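## Task

Place the blank whose end is painted red into the milling vise, resting on the two low parallel bars between the jaws, either the same side up as on its plate or flipped over. Its long side must bear against the fixed jaw (the end block without hoses), and its unpainted end must bear against the work stop (the short rod between the jaws). Every other blank must finish entirely on its original plate, same side up or flipped, and not resting on another blank or on a plate pin; otherwise the task fails. It does not count if the blank stays in place only because the robot holds it. Anything the robot is touching at the end must not sag more than about a fingernail's width once released, or the task fails.

## Robot and tools

Robot: a single custom six-joint arm with a parallel two-finger gripper. Upper arm 408 mm, forearm 391 mm, with the forearm offset 150 mm sideways from the elbow axis. Joint ranges (rad), base to gripper: waist -6.283 to 6.283, shoulder -2.304 to 2.304, elbow -4.224 to 0.061, forearm roll -6.283 to 6.283, wrist pitch -2.164 to 2.164, wrist roll -6.283 to 6.283. The elbow cannot fully straighten. Load limits (N m): waist 57, shoulder 57, elbow 47.5, forearm roll 25.6, wrist pitch 18, wrist roll 18; a carried part's weight adds to these.

Frames. Scene frame: origin on the table surface under the arm base, +z up, +y to the left when facing along +x. The base may sit tilted. Gripper frame: +z runs out along the fingers, the fingers open and close along y. The reported hand point lies between the closed finger pads, roughly 2 cm short of the tips; closing pushes the tips about 10 mm further along +z. Reported hand position can be off, more so at long reach.

execute_actions(actions): actions is a list of actions; each action is a table of 0 to 15 rows, each row one control step of 1/30 s. A table shorter than 15 rows repeats its final row for the remaining steps. Each row has 7 numbers, all in [-1, 1]: dx, dy, dz, rx, ry, rz, opening. The first six are an offset, not a pose: a target relative to the gripper's measured pose at the start of that action (for the first action of a call, the last pose reported in this scene), expressed in the gripper's own axes. Every row is relative to that same start, not to the preceding row. Scale: 1.0 equals 0.6 m for dx, dy, dz and 180 degrees for the rotation vector rx, ry, rz. opening is absolute: +1 fully open (0.084 m), -1 closed. An empty list just returns state and images.

Per step the commanded pose is clipped to within 70 mm and 16 degrees of the measured pose; the controller then uses damped inverse kinematics, favouring position over orientation. Large offsets may need several actions; after an action the arm continues at most to the last clipped pose, so send the remainder next.

move(target, speed, blocking): target is one 7-number row laid out as above, an offset in gripper axes from the pose shown in this scene's latest result that shows one, plus an absolute opening (sent when the move begins). The gripper follows a straight path, turning the shorter way. speed is the top path speed in m/s, 0.002 to 0.5 (default 0.25); rotation is capped at twice that in rad/s. Paths last 0.5 to 10 s and are cut off at 10 s. The path ignores obstacles, and the real gripper can lag, wander and overshoot the speed, especially near full reach. Faster contact and targets set deeper past a contact both mean harder pressing. With blocking=false the call returns after 0.5 s while the arm keeps going; check with wait(0), and use wait or stop before sending any other motion. The result adds a move: line giving the outcome (done, off_target, moving, held, fault) and active limits (paced: pose was clipped; held: a check blocked steps, after which the arm may jump faster), plus distance from target.

wait(seconds): 0 to 10 s; the arm holds its last command, a running move continues, returns early if the move finishes. stop(): brakes a running move; needs stopping distance; fingers keep moving. zoom_image(camera, region): camera is cam_head_left, cam_head_right or cam_wrist (all 896x504); region [x0, y0, x1, y1] in pixels from the top-left, at most 504 by 504. finished_scene(scene): ends the current scene by number, irreversibly, and reports success plus the next task.

Results: a state line with end_effector_position (m) and end_effector_quat_wxyz in the scene frame, plus linear and angular velocities (m/s, rad/s); grip_measured, the finger opening on the command scale; a Hand target line, the pose the controller currently drives toward; and possibly a pose unreachable line, meaning the clearance check (which treats the base mount as arm) altered or blocked the command. Also camera images.

Gripping: to hold a part, command an opening clearly below grip_measured; a bigger gap squeezes harder, up to about 24 N per pad for parts up to about 6 cm. Closing fast can overshoot the force. Sending back the read grip_measured still grips lightly; wider parts may slip.

Hazards: if contact torque reaches a joint limit, the arm backs off, freezes 10 s and drops the rest of the call. Holding loads heats motors; a MOTOR HOT line appears from 65 °C, and at 80 °C an OVER-TEMPERATURE FAULT applies the brakes until cooled. Occasional external tugs on held parts or pushes on loose ones can happen. Avoid drops, slips, slamming, hard impacts and heavy pushing, never knock anything off the table, disturb other blanks as little as possible, and release the blank so it rests on its own before ending.

Each tool is called after "Request:" as name(argument=value, ...), one argument or row to a line, values as JSON.

## Session

Request:
execute_actions(
  actions=[],
)

Scene clock: 0.00 s.
end_effector_position=(+0.8077, -0.3423, +0.3711) grip_measured=+1.00 end_effector_quat_wxyz=(+0.160, +0.942, +0.218, -0.199) end_effector_velocity=(-0.000, -0.000, +0.000) end_effector_angular_velocity=(+0.000, +0.000, -0.001)
Joint positions: [-0.014 -0.172 -1.627 -0.928 -1.448  0.053  0.084]
Joint velocities: [-0.001  0.     0.     0.    -0.    -0.     0.   ]
Motor temperatures (°C, as the motors report them): [25 26 27 29 33 32]
Hand target: +0.808, -0.342, +0.371; +0.160, +0.942, +0.218, -0.199

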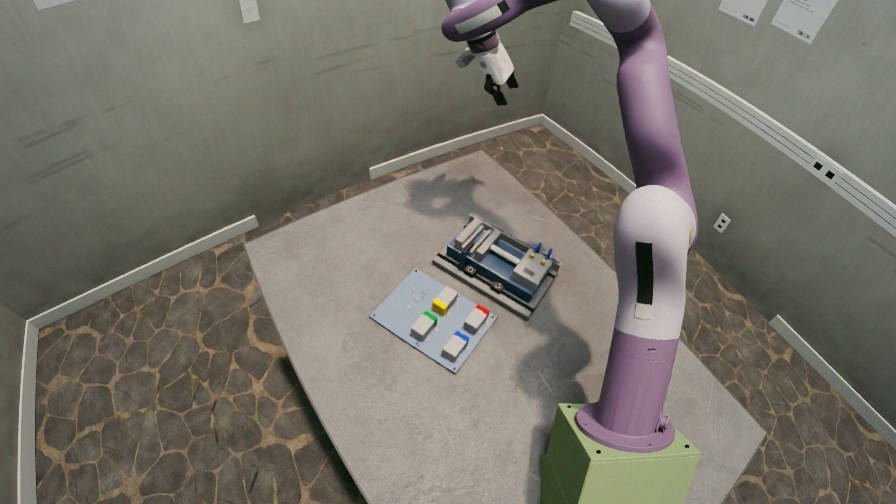

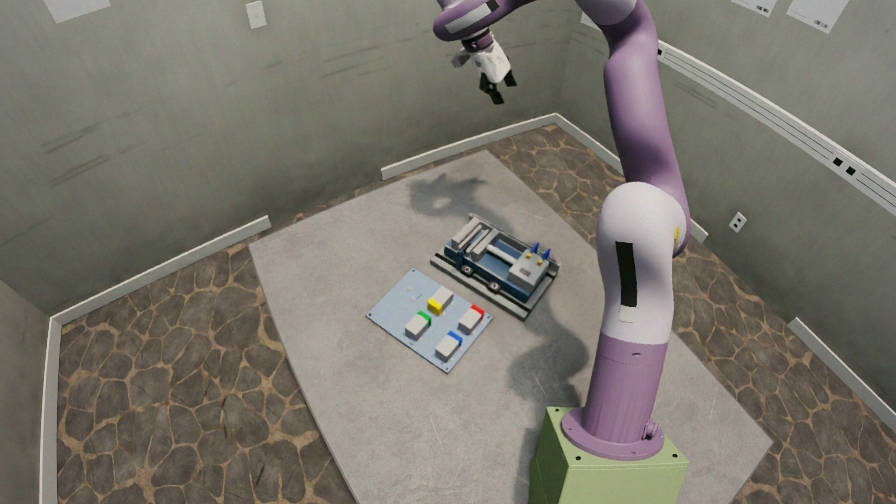

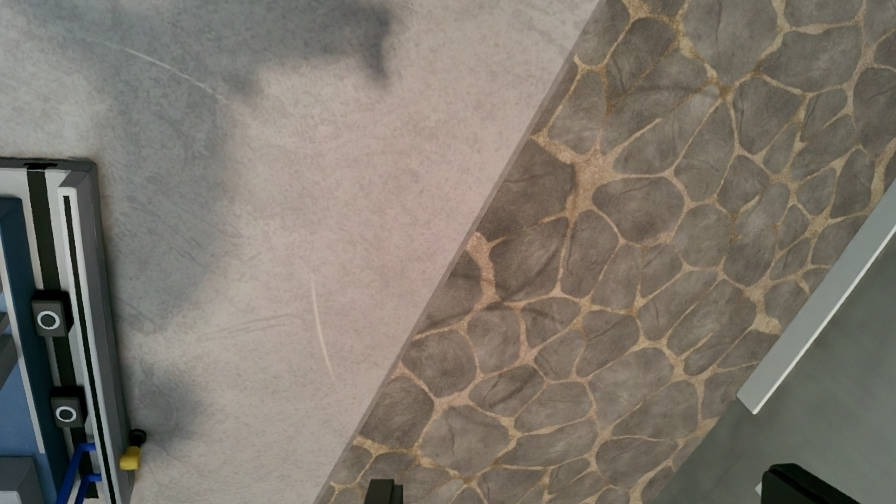

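Request:
zoom_image(
  camera="cam_head_left",
  region=[360,200,580,380],
)

Request:
move(
  target=[-0.164,-0.444,0.012,0.0715,0.148,0,1],
)

Region (360, 200, 580, 380) of cam_head_left's 896x504 image, scaled by 2.291, with more detail than that image has; it fills the top 412 rows of this view, and the rest is white.

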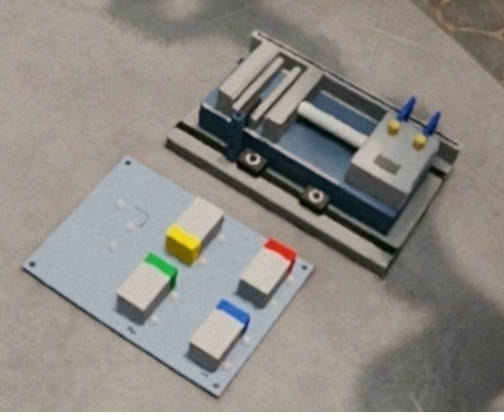

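Scene clock: 2.70 s.
end_effector_position=(+0.5981, -0.1521, +0.3507) grip_measured=+1.00 end_effector_quat_wxyz=(+0.000, +0.974, +0.226, +0.000) end_effector_velocity=(-0.002, +0.001, +0.000) end_effector_angular_velocity=(-0.002, -0.008, -0.003)
Joint positions: [ 0.295  0.341 -0.688 -0.973 -0.911  0.602  0.084]
Joint velocities: [ 0.009  0.004  0.009 -0.012 -0.001  0.019  0.   ]
Motor temperatures (°C, as the motors report them): [25 26 27 29 33 32]
Hand target: +0.598, -0.152, +0.351; +0.001, +0.974, +0.226, +0.001
Off the commanded pose: 0.001 m, 0 deg.
move: done

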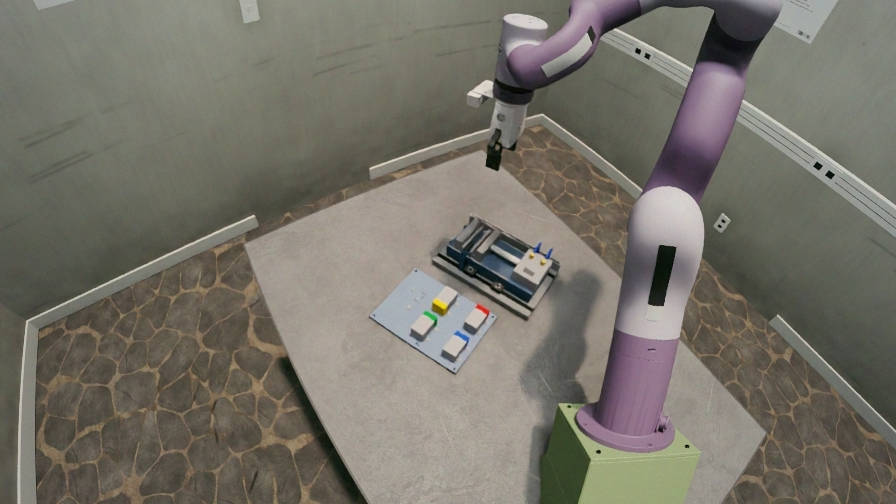

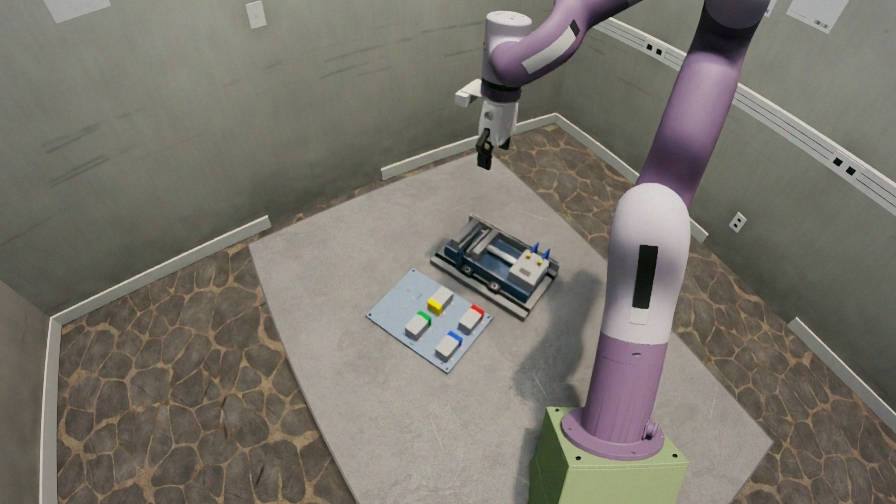

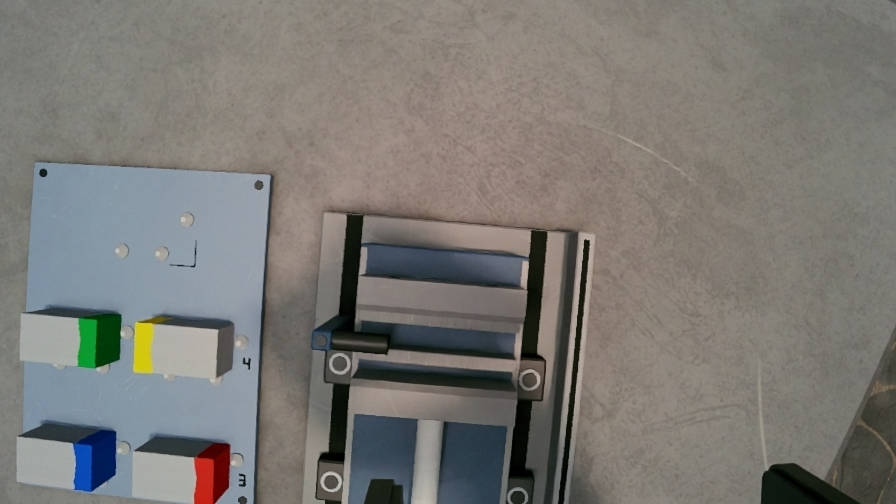

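Request:
move(
  target=[-0.18,-0.375,0.3,0,0,0.022,1],
)

Scene clock: 5.27 s.
end_effector_position=(+0.4032, +0.0026, +0.1710) grip_measured=+1.00 end_effector_quat_wxyz=(-0.000, +0.981, +0.193, +0.001) end_effector_velocity=(-0.000, +0.000, -0.002) end_effector_angular_velocity=(-0.003, -0.015, -0.003)
Joint positions: [ 0.453 -0.251 -0.276 -1.817 -0.793  2.052  0.084]
Joint velocities: [ 0.002 -0.013  0.006 -0.026 -0.018  0.035  0.   ]
Motor temperatures (°C, as the motors report them): [25 26 27 29 33 32]
Hand target: +0.403, +0.003, +0.171; +0.000, +0.981, +0.192, +0.001
Off the commanded pose: 0.001 m, 0 deg.
move: done

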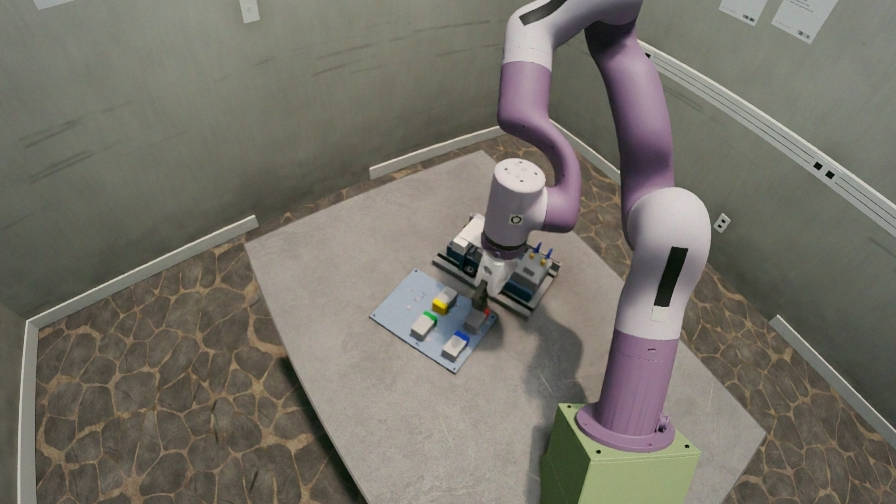

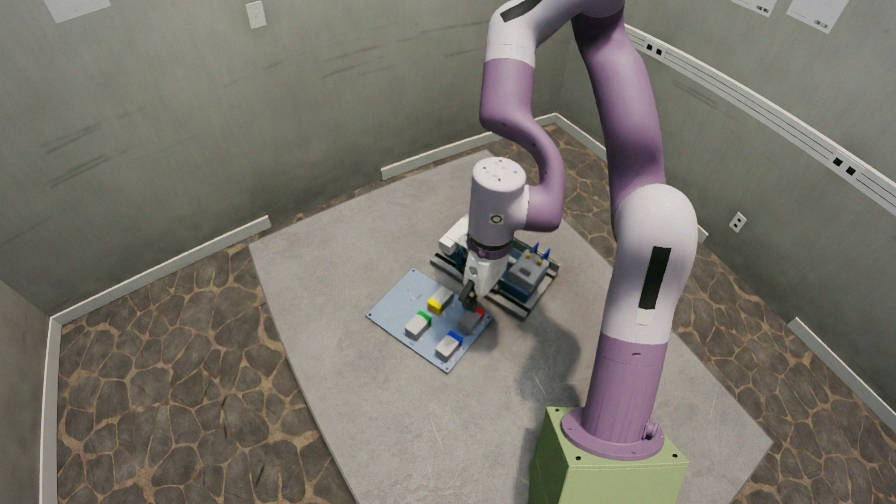

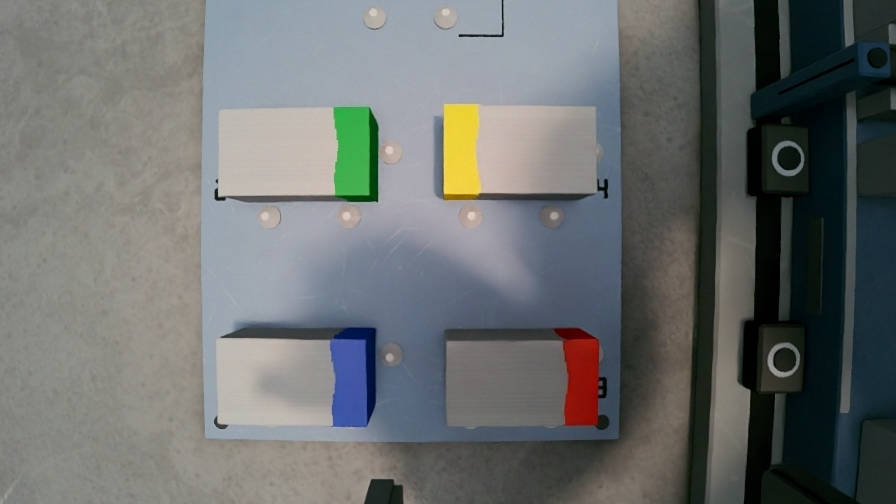

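Request:
move(
  target=[0.015,0,0.15,0,0,0,1],
)

Request:
zoom_image(
  camera="cam_head_left",
  region=[400,240,560,380],
)

Scene clock: 6.77 s.
end_effector_position=(+0.4116, +0.0062, +0.0815) grip_measured=+1.00 end_effector_quat_wxyz=(-0.000, +0.981, +0.192, +0.001) end_effector_velocity=(+0.000, +0.001, -0.002) end_effector_angular_velocity=(+0.001, -0.002, +0.002)
Joint positions: [ 0.237 -0.508 -0.371 -2.163 -0.869  2.245  0.084]
Joint velocities: [-0.002 -0.006 -0.003 -0.007 -0.004  0.003  0.   ]
Motor temperatures (°C, as the motors report them): [25 26 27 29 33 32]
Hand target: +0.412, +0.006, +0.081; -0.000, +0.981, +0.192, +0.001
Off the commanded pose: 0.000 m, 0 deg.
move: done

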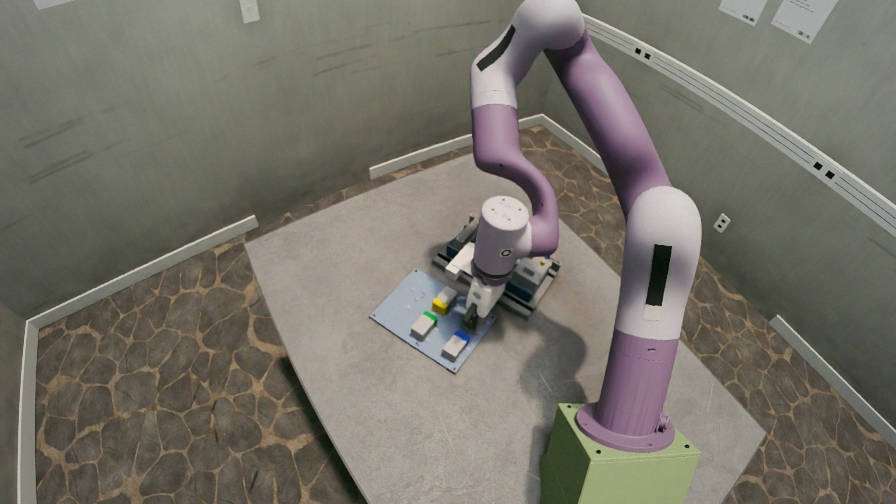

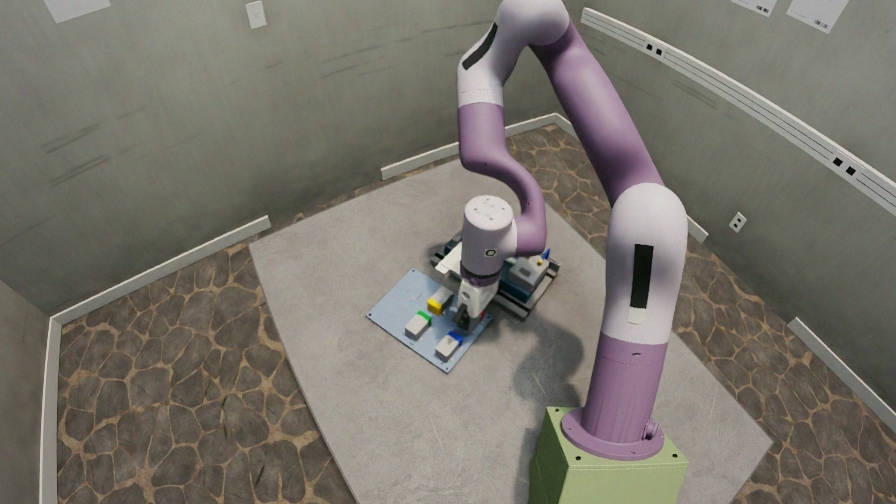

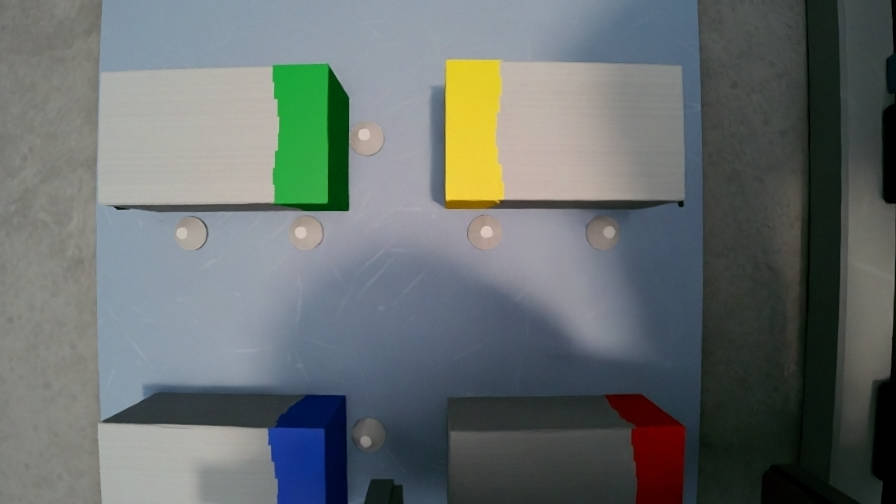

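Region (400, 240, 560, 380) of cam_head_left's 896x504 image, scaled by 3.150, with more detail than that image has; it fills the top 441 rows of this view, and the rest is white.

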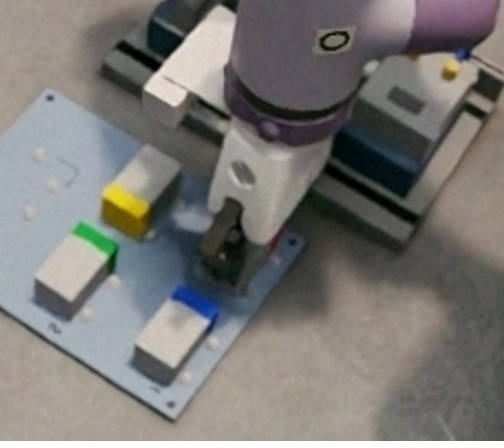

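Request:
move(
  target=[-0.003,0,0.068,0,0,0,0.85],
  speed=0.1,
)

Request:
execute_actions(
  actions=[
    [[0,0,0,0,0,0,0.75],[0,0,0,0,0,0,0.65],[0,0,0,0,0,0,0.6],[0,0,0,0,0,0,0.55],[0,0,0,0,0,0,0.5],[0,0,0,0,0,0,0.45],[0,0,0,0,0,0,0.4],[0,0,0,0,0,0,0.35],[0,0,0,0,0,0,0.3],[0,0,0,0,0,0,0.2],[0,0,0,0,0,0,0],[0,0,0,0,0,0,-0.4]],
  ],
)

Request:
move(
  target=[0,0,-0.25,0,0,0,-0.4],
)

Scene clock: 8.43 s.
end_effector_position=(+0.4100, +0.0057, +0.0410) grip_measured=+0.85 end_effector_quat_wxyz=(-0.000, +0.981, +0.192, +0.001) end_effector_velocity=(+0.000, +0.000, -0.003) end_effector_angular_velocity=(-0.000, -0.001, -0.000)
Joint positions: [ 0.153 -0.617 -0.42  -2.278 -0.917  2.296  0.078]
Joint velocities: [-0.005 -0.007 -0.004 -0.007 -0.004  0.002  0.   ]
Motor temperatures (°C, as the motors report them): [25 26 27 29 33 32]
Hand target: +0.410, +0.006, +0.041; -0.000, +0.981, +0.192, +0.001
Off the commanded pose: 0.000 m, 0 deg.
move: done

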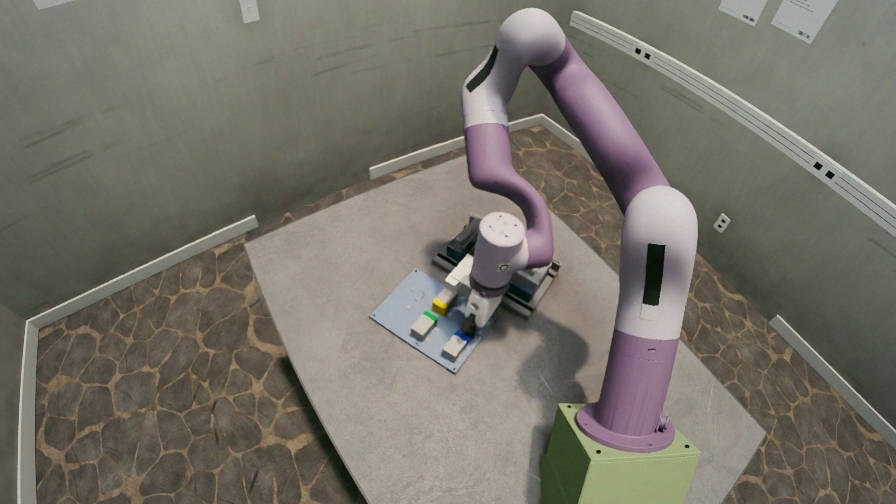

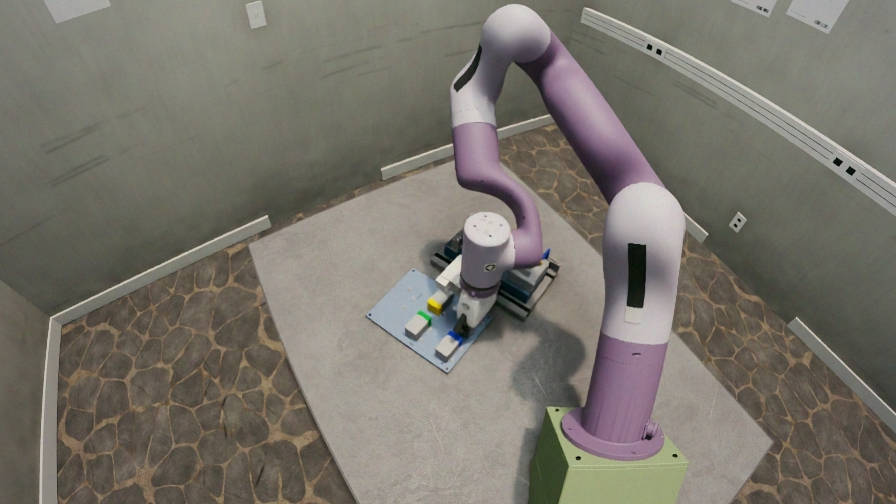

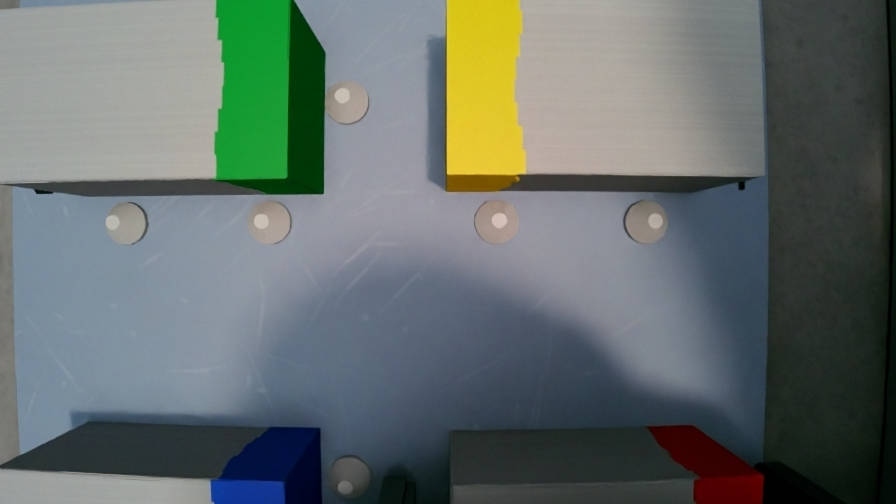

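Scene clock: 8.93 s.
end_effector_position=(+0.4112, +0.0044, +0.0411) grip_measured=+0.54 end_effector_quat_wxyz=(+0.002, +0.981, +0.192, +0.003) end_effector_velocity=(+0.001, +0.001, -0.001) end_effector_angular_velocity=(-0.001, -0.004, +0.003)
Joint positions: [ 0.152 -0.617 -0.42  -2.277 -0.924  2.297  0.066]
Joint velocities: [ 0.002 -0.004 -0.003  0.    -0.005 -0.     0.   ]
Motor temperatures (°C, as the motors report them): [25 26 27 29 33 32]
Hand target: +0.410, +0.006, +0.041; -0.000, +0.981, +0.192, +0.001
Off the commanded pose: 0.002 m, 0 deg.

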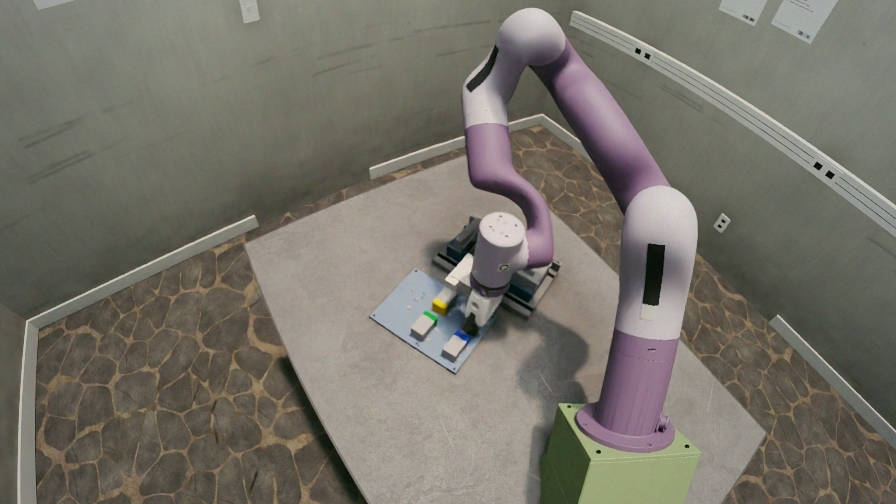

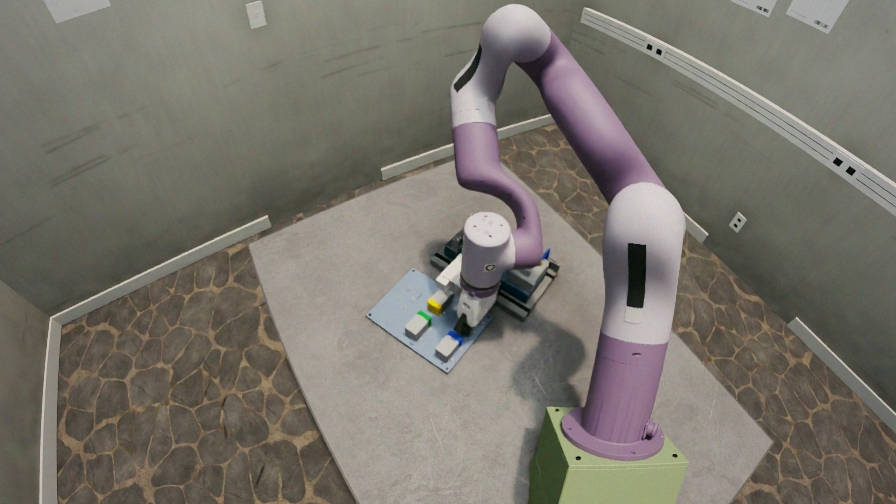

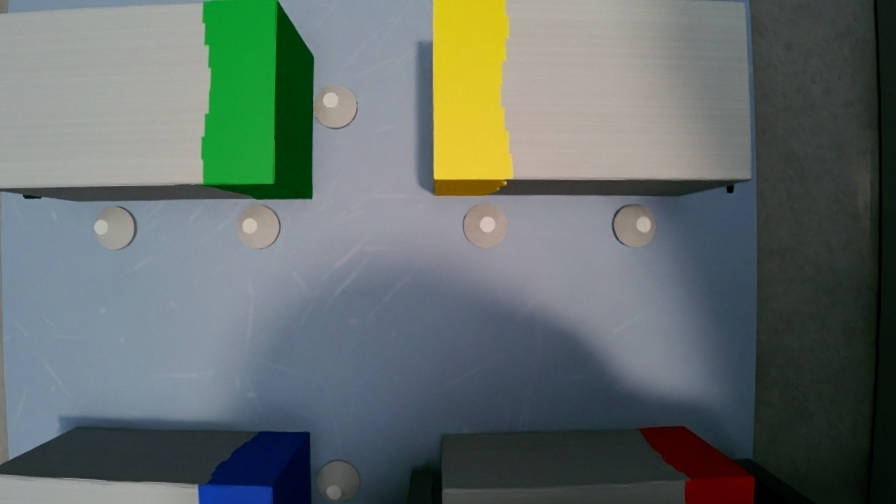

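Scene clock: 10.30 s.
end_effector_position=(+0.4102, +0.0046, +0.1906) grip_measured=+0.39 end_effector_quat_wxyz=(+0.002, +0.981, +0.192, +0.003) end_effector_velocity=(+0.001, +0.000, +0.002) end_effector_angular_velocity=(-0.005, +0.003, +0.002)
Joint positions: [ 0.503 -0.198 -0.286 -1.707 -0.791  1.968  0.06 ]
Joint velocities: [ 0.006  0.005 -0.005  0.023 -0.001 -0.021 -0.   ]
Motor temperatures (°C, as the motors report them): [25 26 27 29 33 32]
Hand target: +0.410, +0.005, +0.191; +0.003, +0.981, +0.192, +0.003
Off the commanded pose: 0.001 m, 0 deg.
move: done

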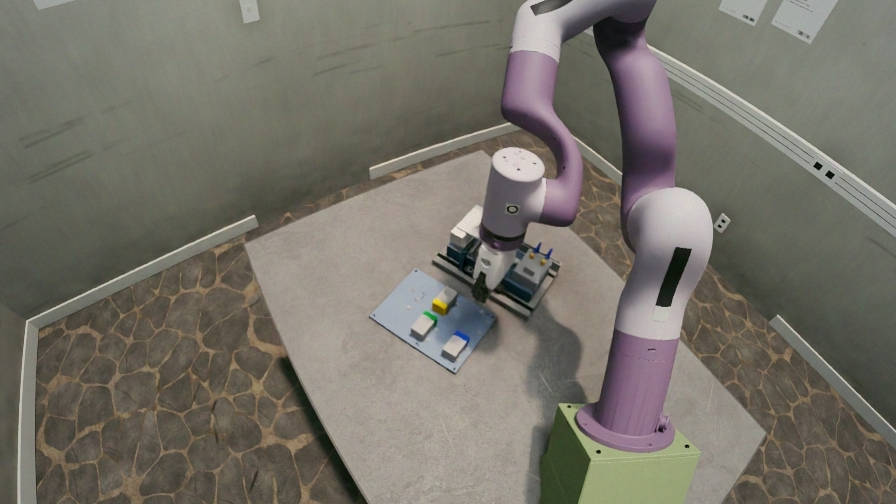

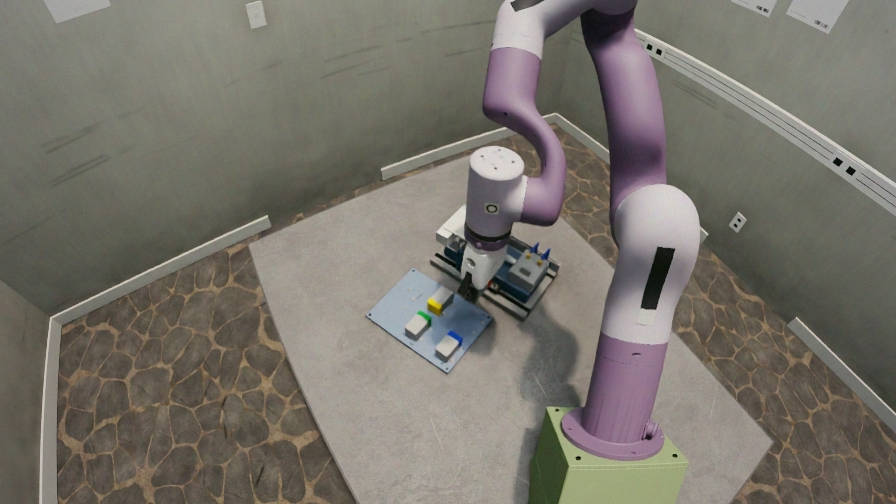

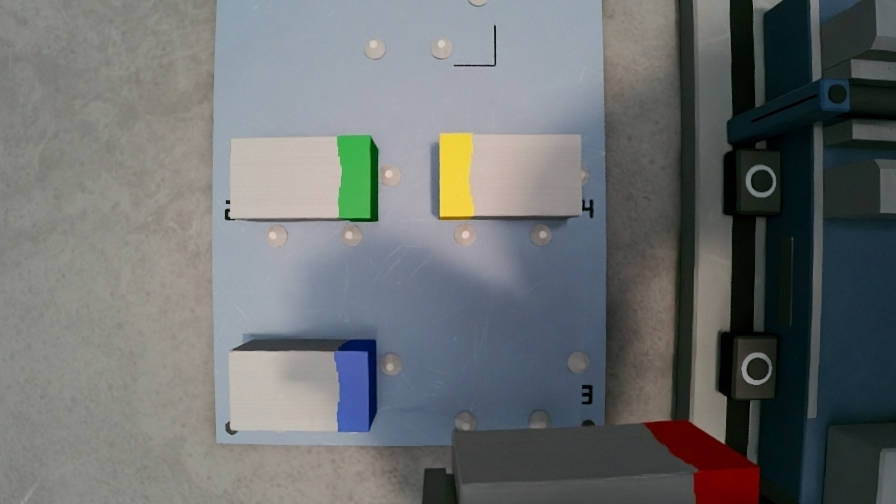

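Request:
move(
  target=[0.185,0.325,0.03,0.0015,-0.002,0,-0.4],
)

Scene clock: 12.30 s.
end_effector_position=(+0.5856, -0.1342, +0.1739) grip_measured=+0.39 end_effector_quat_wxyz=(+0.001, +0.981, +0.192, -0.001) end_effector_velocity=(+0.002, -0.001, -0.000) end_effector_angular_velocity=(+0.000, +0.010, -0.000)
Joint positions: [ 0.002  0.009 -0.601 -1.545 -0.571  1.159  0.06 ]
Joint velocities: [-0.004 -0.004 -0.013  0.029  0.002 -0.032  0.   ]
Motor temperatures (°C, as the motors report them): [25 26 27 29 33 32]
Hand target: +0.586, -0.134, +0.174; +0.001, +0.981, +0.192, -0.001
Off the commanded pose: 0.001 m, 0 deg.
move: done

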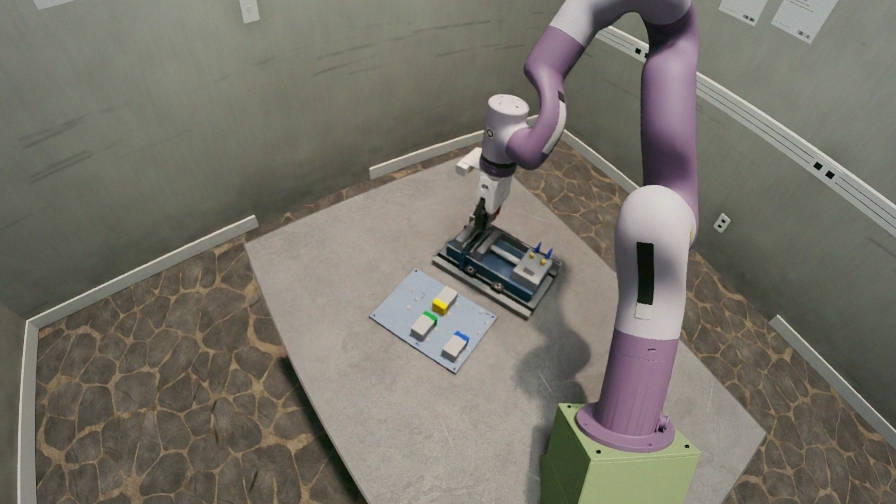

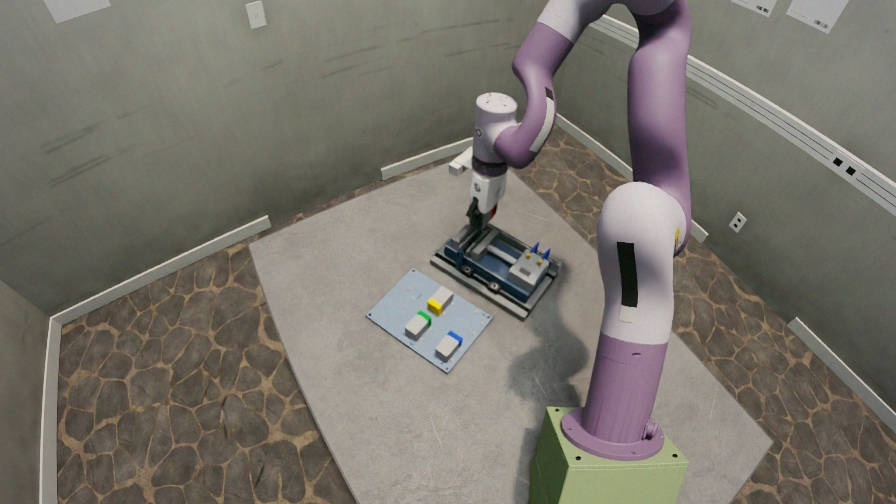

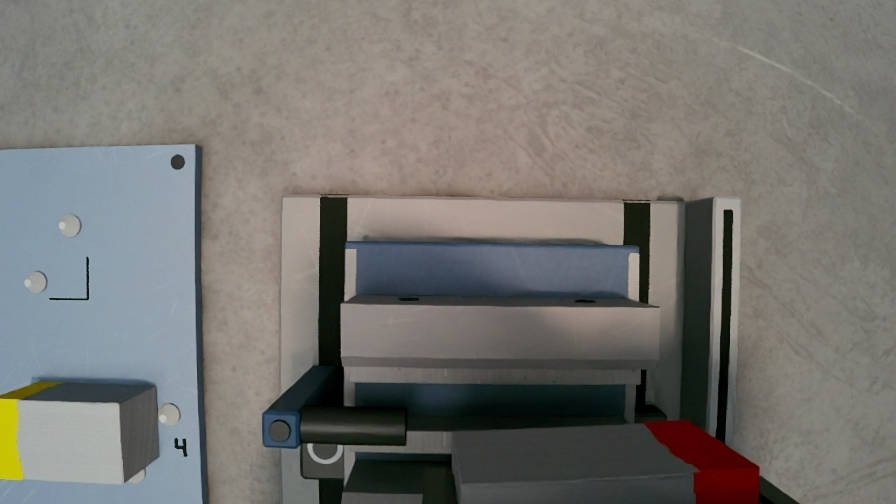

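Request:
move(
  target=[0.002,0.003,0.085,0,0,0.008,-0.4],
  speed=0.08,
)

Request:
zoom_image(
  camera="cam_head_left",
  region=[430,180,530,280],
)

Scene clock: 13.93 s.
end_effector_position=(+0.5874, -0.1354, +0.1233) grip_measured=+0.39 end_effector_quat_wxyz=(+0.001, +0.984, +0.179, -0.001) end_effector_velocity=(-0.000, -0.001, -0.003) end_effector_angular_velocity=(-0.001, -0.003, -0.002)
Joint positions: [-0.075 -0.113 -0.63  -1.765 -0.538  1.366  0.06 ]
Joint velocities: [-0.004 -0.006  0.    -0.02  -0.001  0.019  0.   ]
Motor temperatures (°C, as the motors report them): [25 26 27 29 33 32]
Hand target: +0.587, -0.135, +0.123; +0.001, +0.984, +0.179, -0.001
Off the commanded pose: 0.000 m, 0 deg.
move: done

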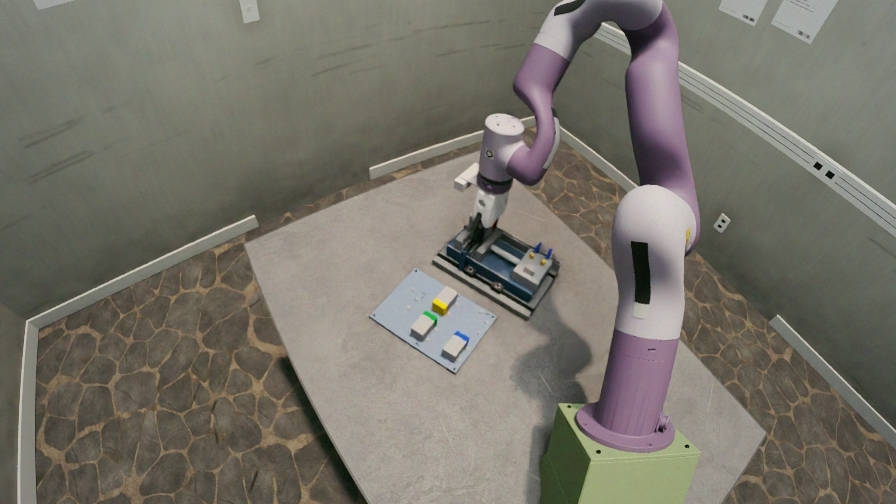

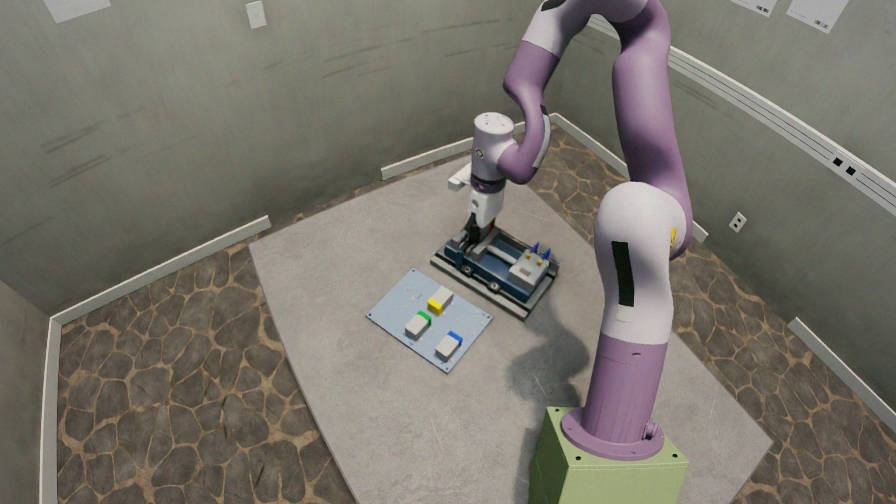

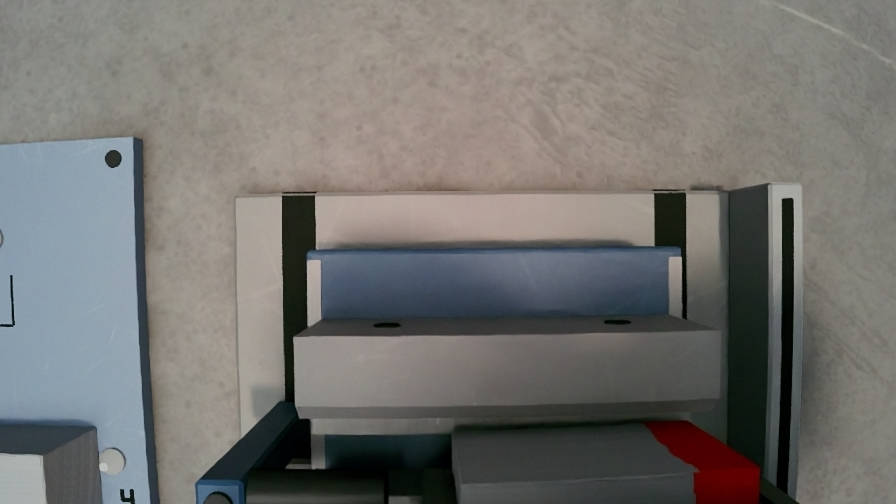

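Region (430, 180, 530, 280) of cam_head_left's 896x504 image, scaled by 5.040, with more detail than that image has.

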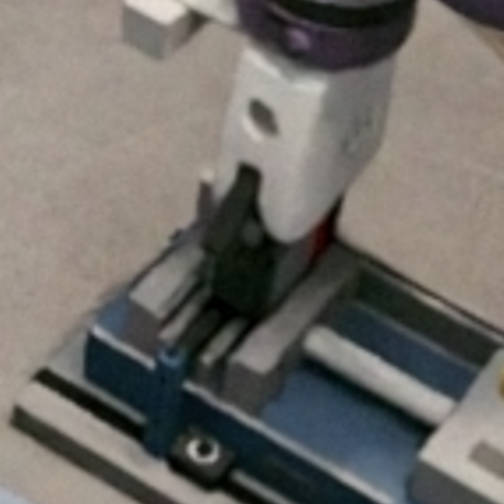

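Request:
move(
  target=[0.007,0,0.012,0,0,0,-0.4],
  speed=0.02,
)

Scene clock: 15.03 s.
end_effector_position=(+0.5912, -0.1339, +0.1163) grip_measured=+0.38 end_effector_quat_wxyz=(+0.001, +0.984, +0.179, -0.001) end_effector_velocity=(+0.002, +0.000, -0.002) end_effector_angular_velocity=(-0.000, -0.001, +0.000)
Joint positions: [-0.08  -0.135 -0.645 -1.782 -0.536  1.381  0.06 ]
Joint velocities: [-0.003 -0.007 -0.006 -0.007  0.001  0.004 -0.001]
Motor temperatures (°C, as the motors report them): [25 26 27 29 33 32]
Hand target: +0.591, -0.134, +0.116; +0.001, +0.984, +0.179, -0.001
Off the commanded pose: 0.000 m, 0 deg.
move: done

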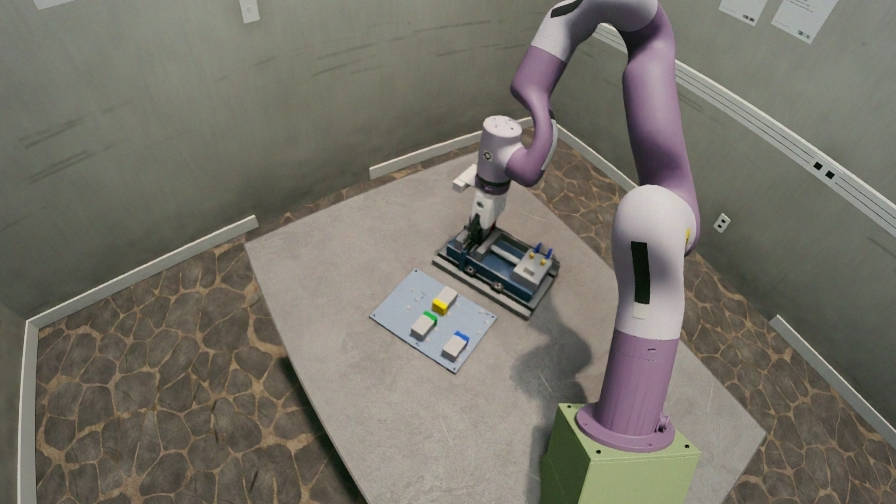

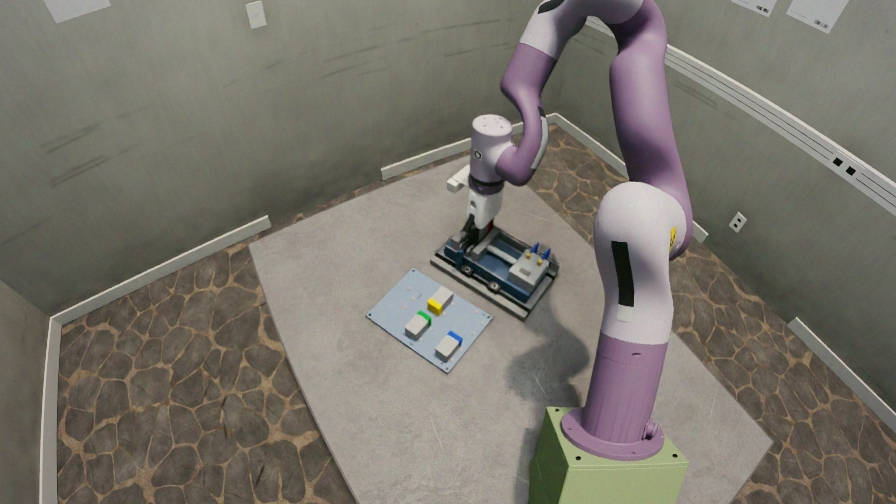

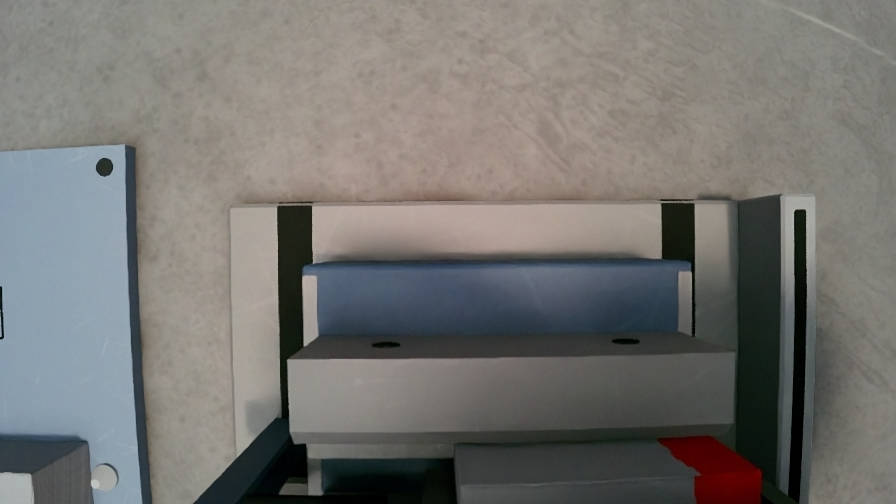

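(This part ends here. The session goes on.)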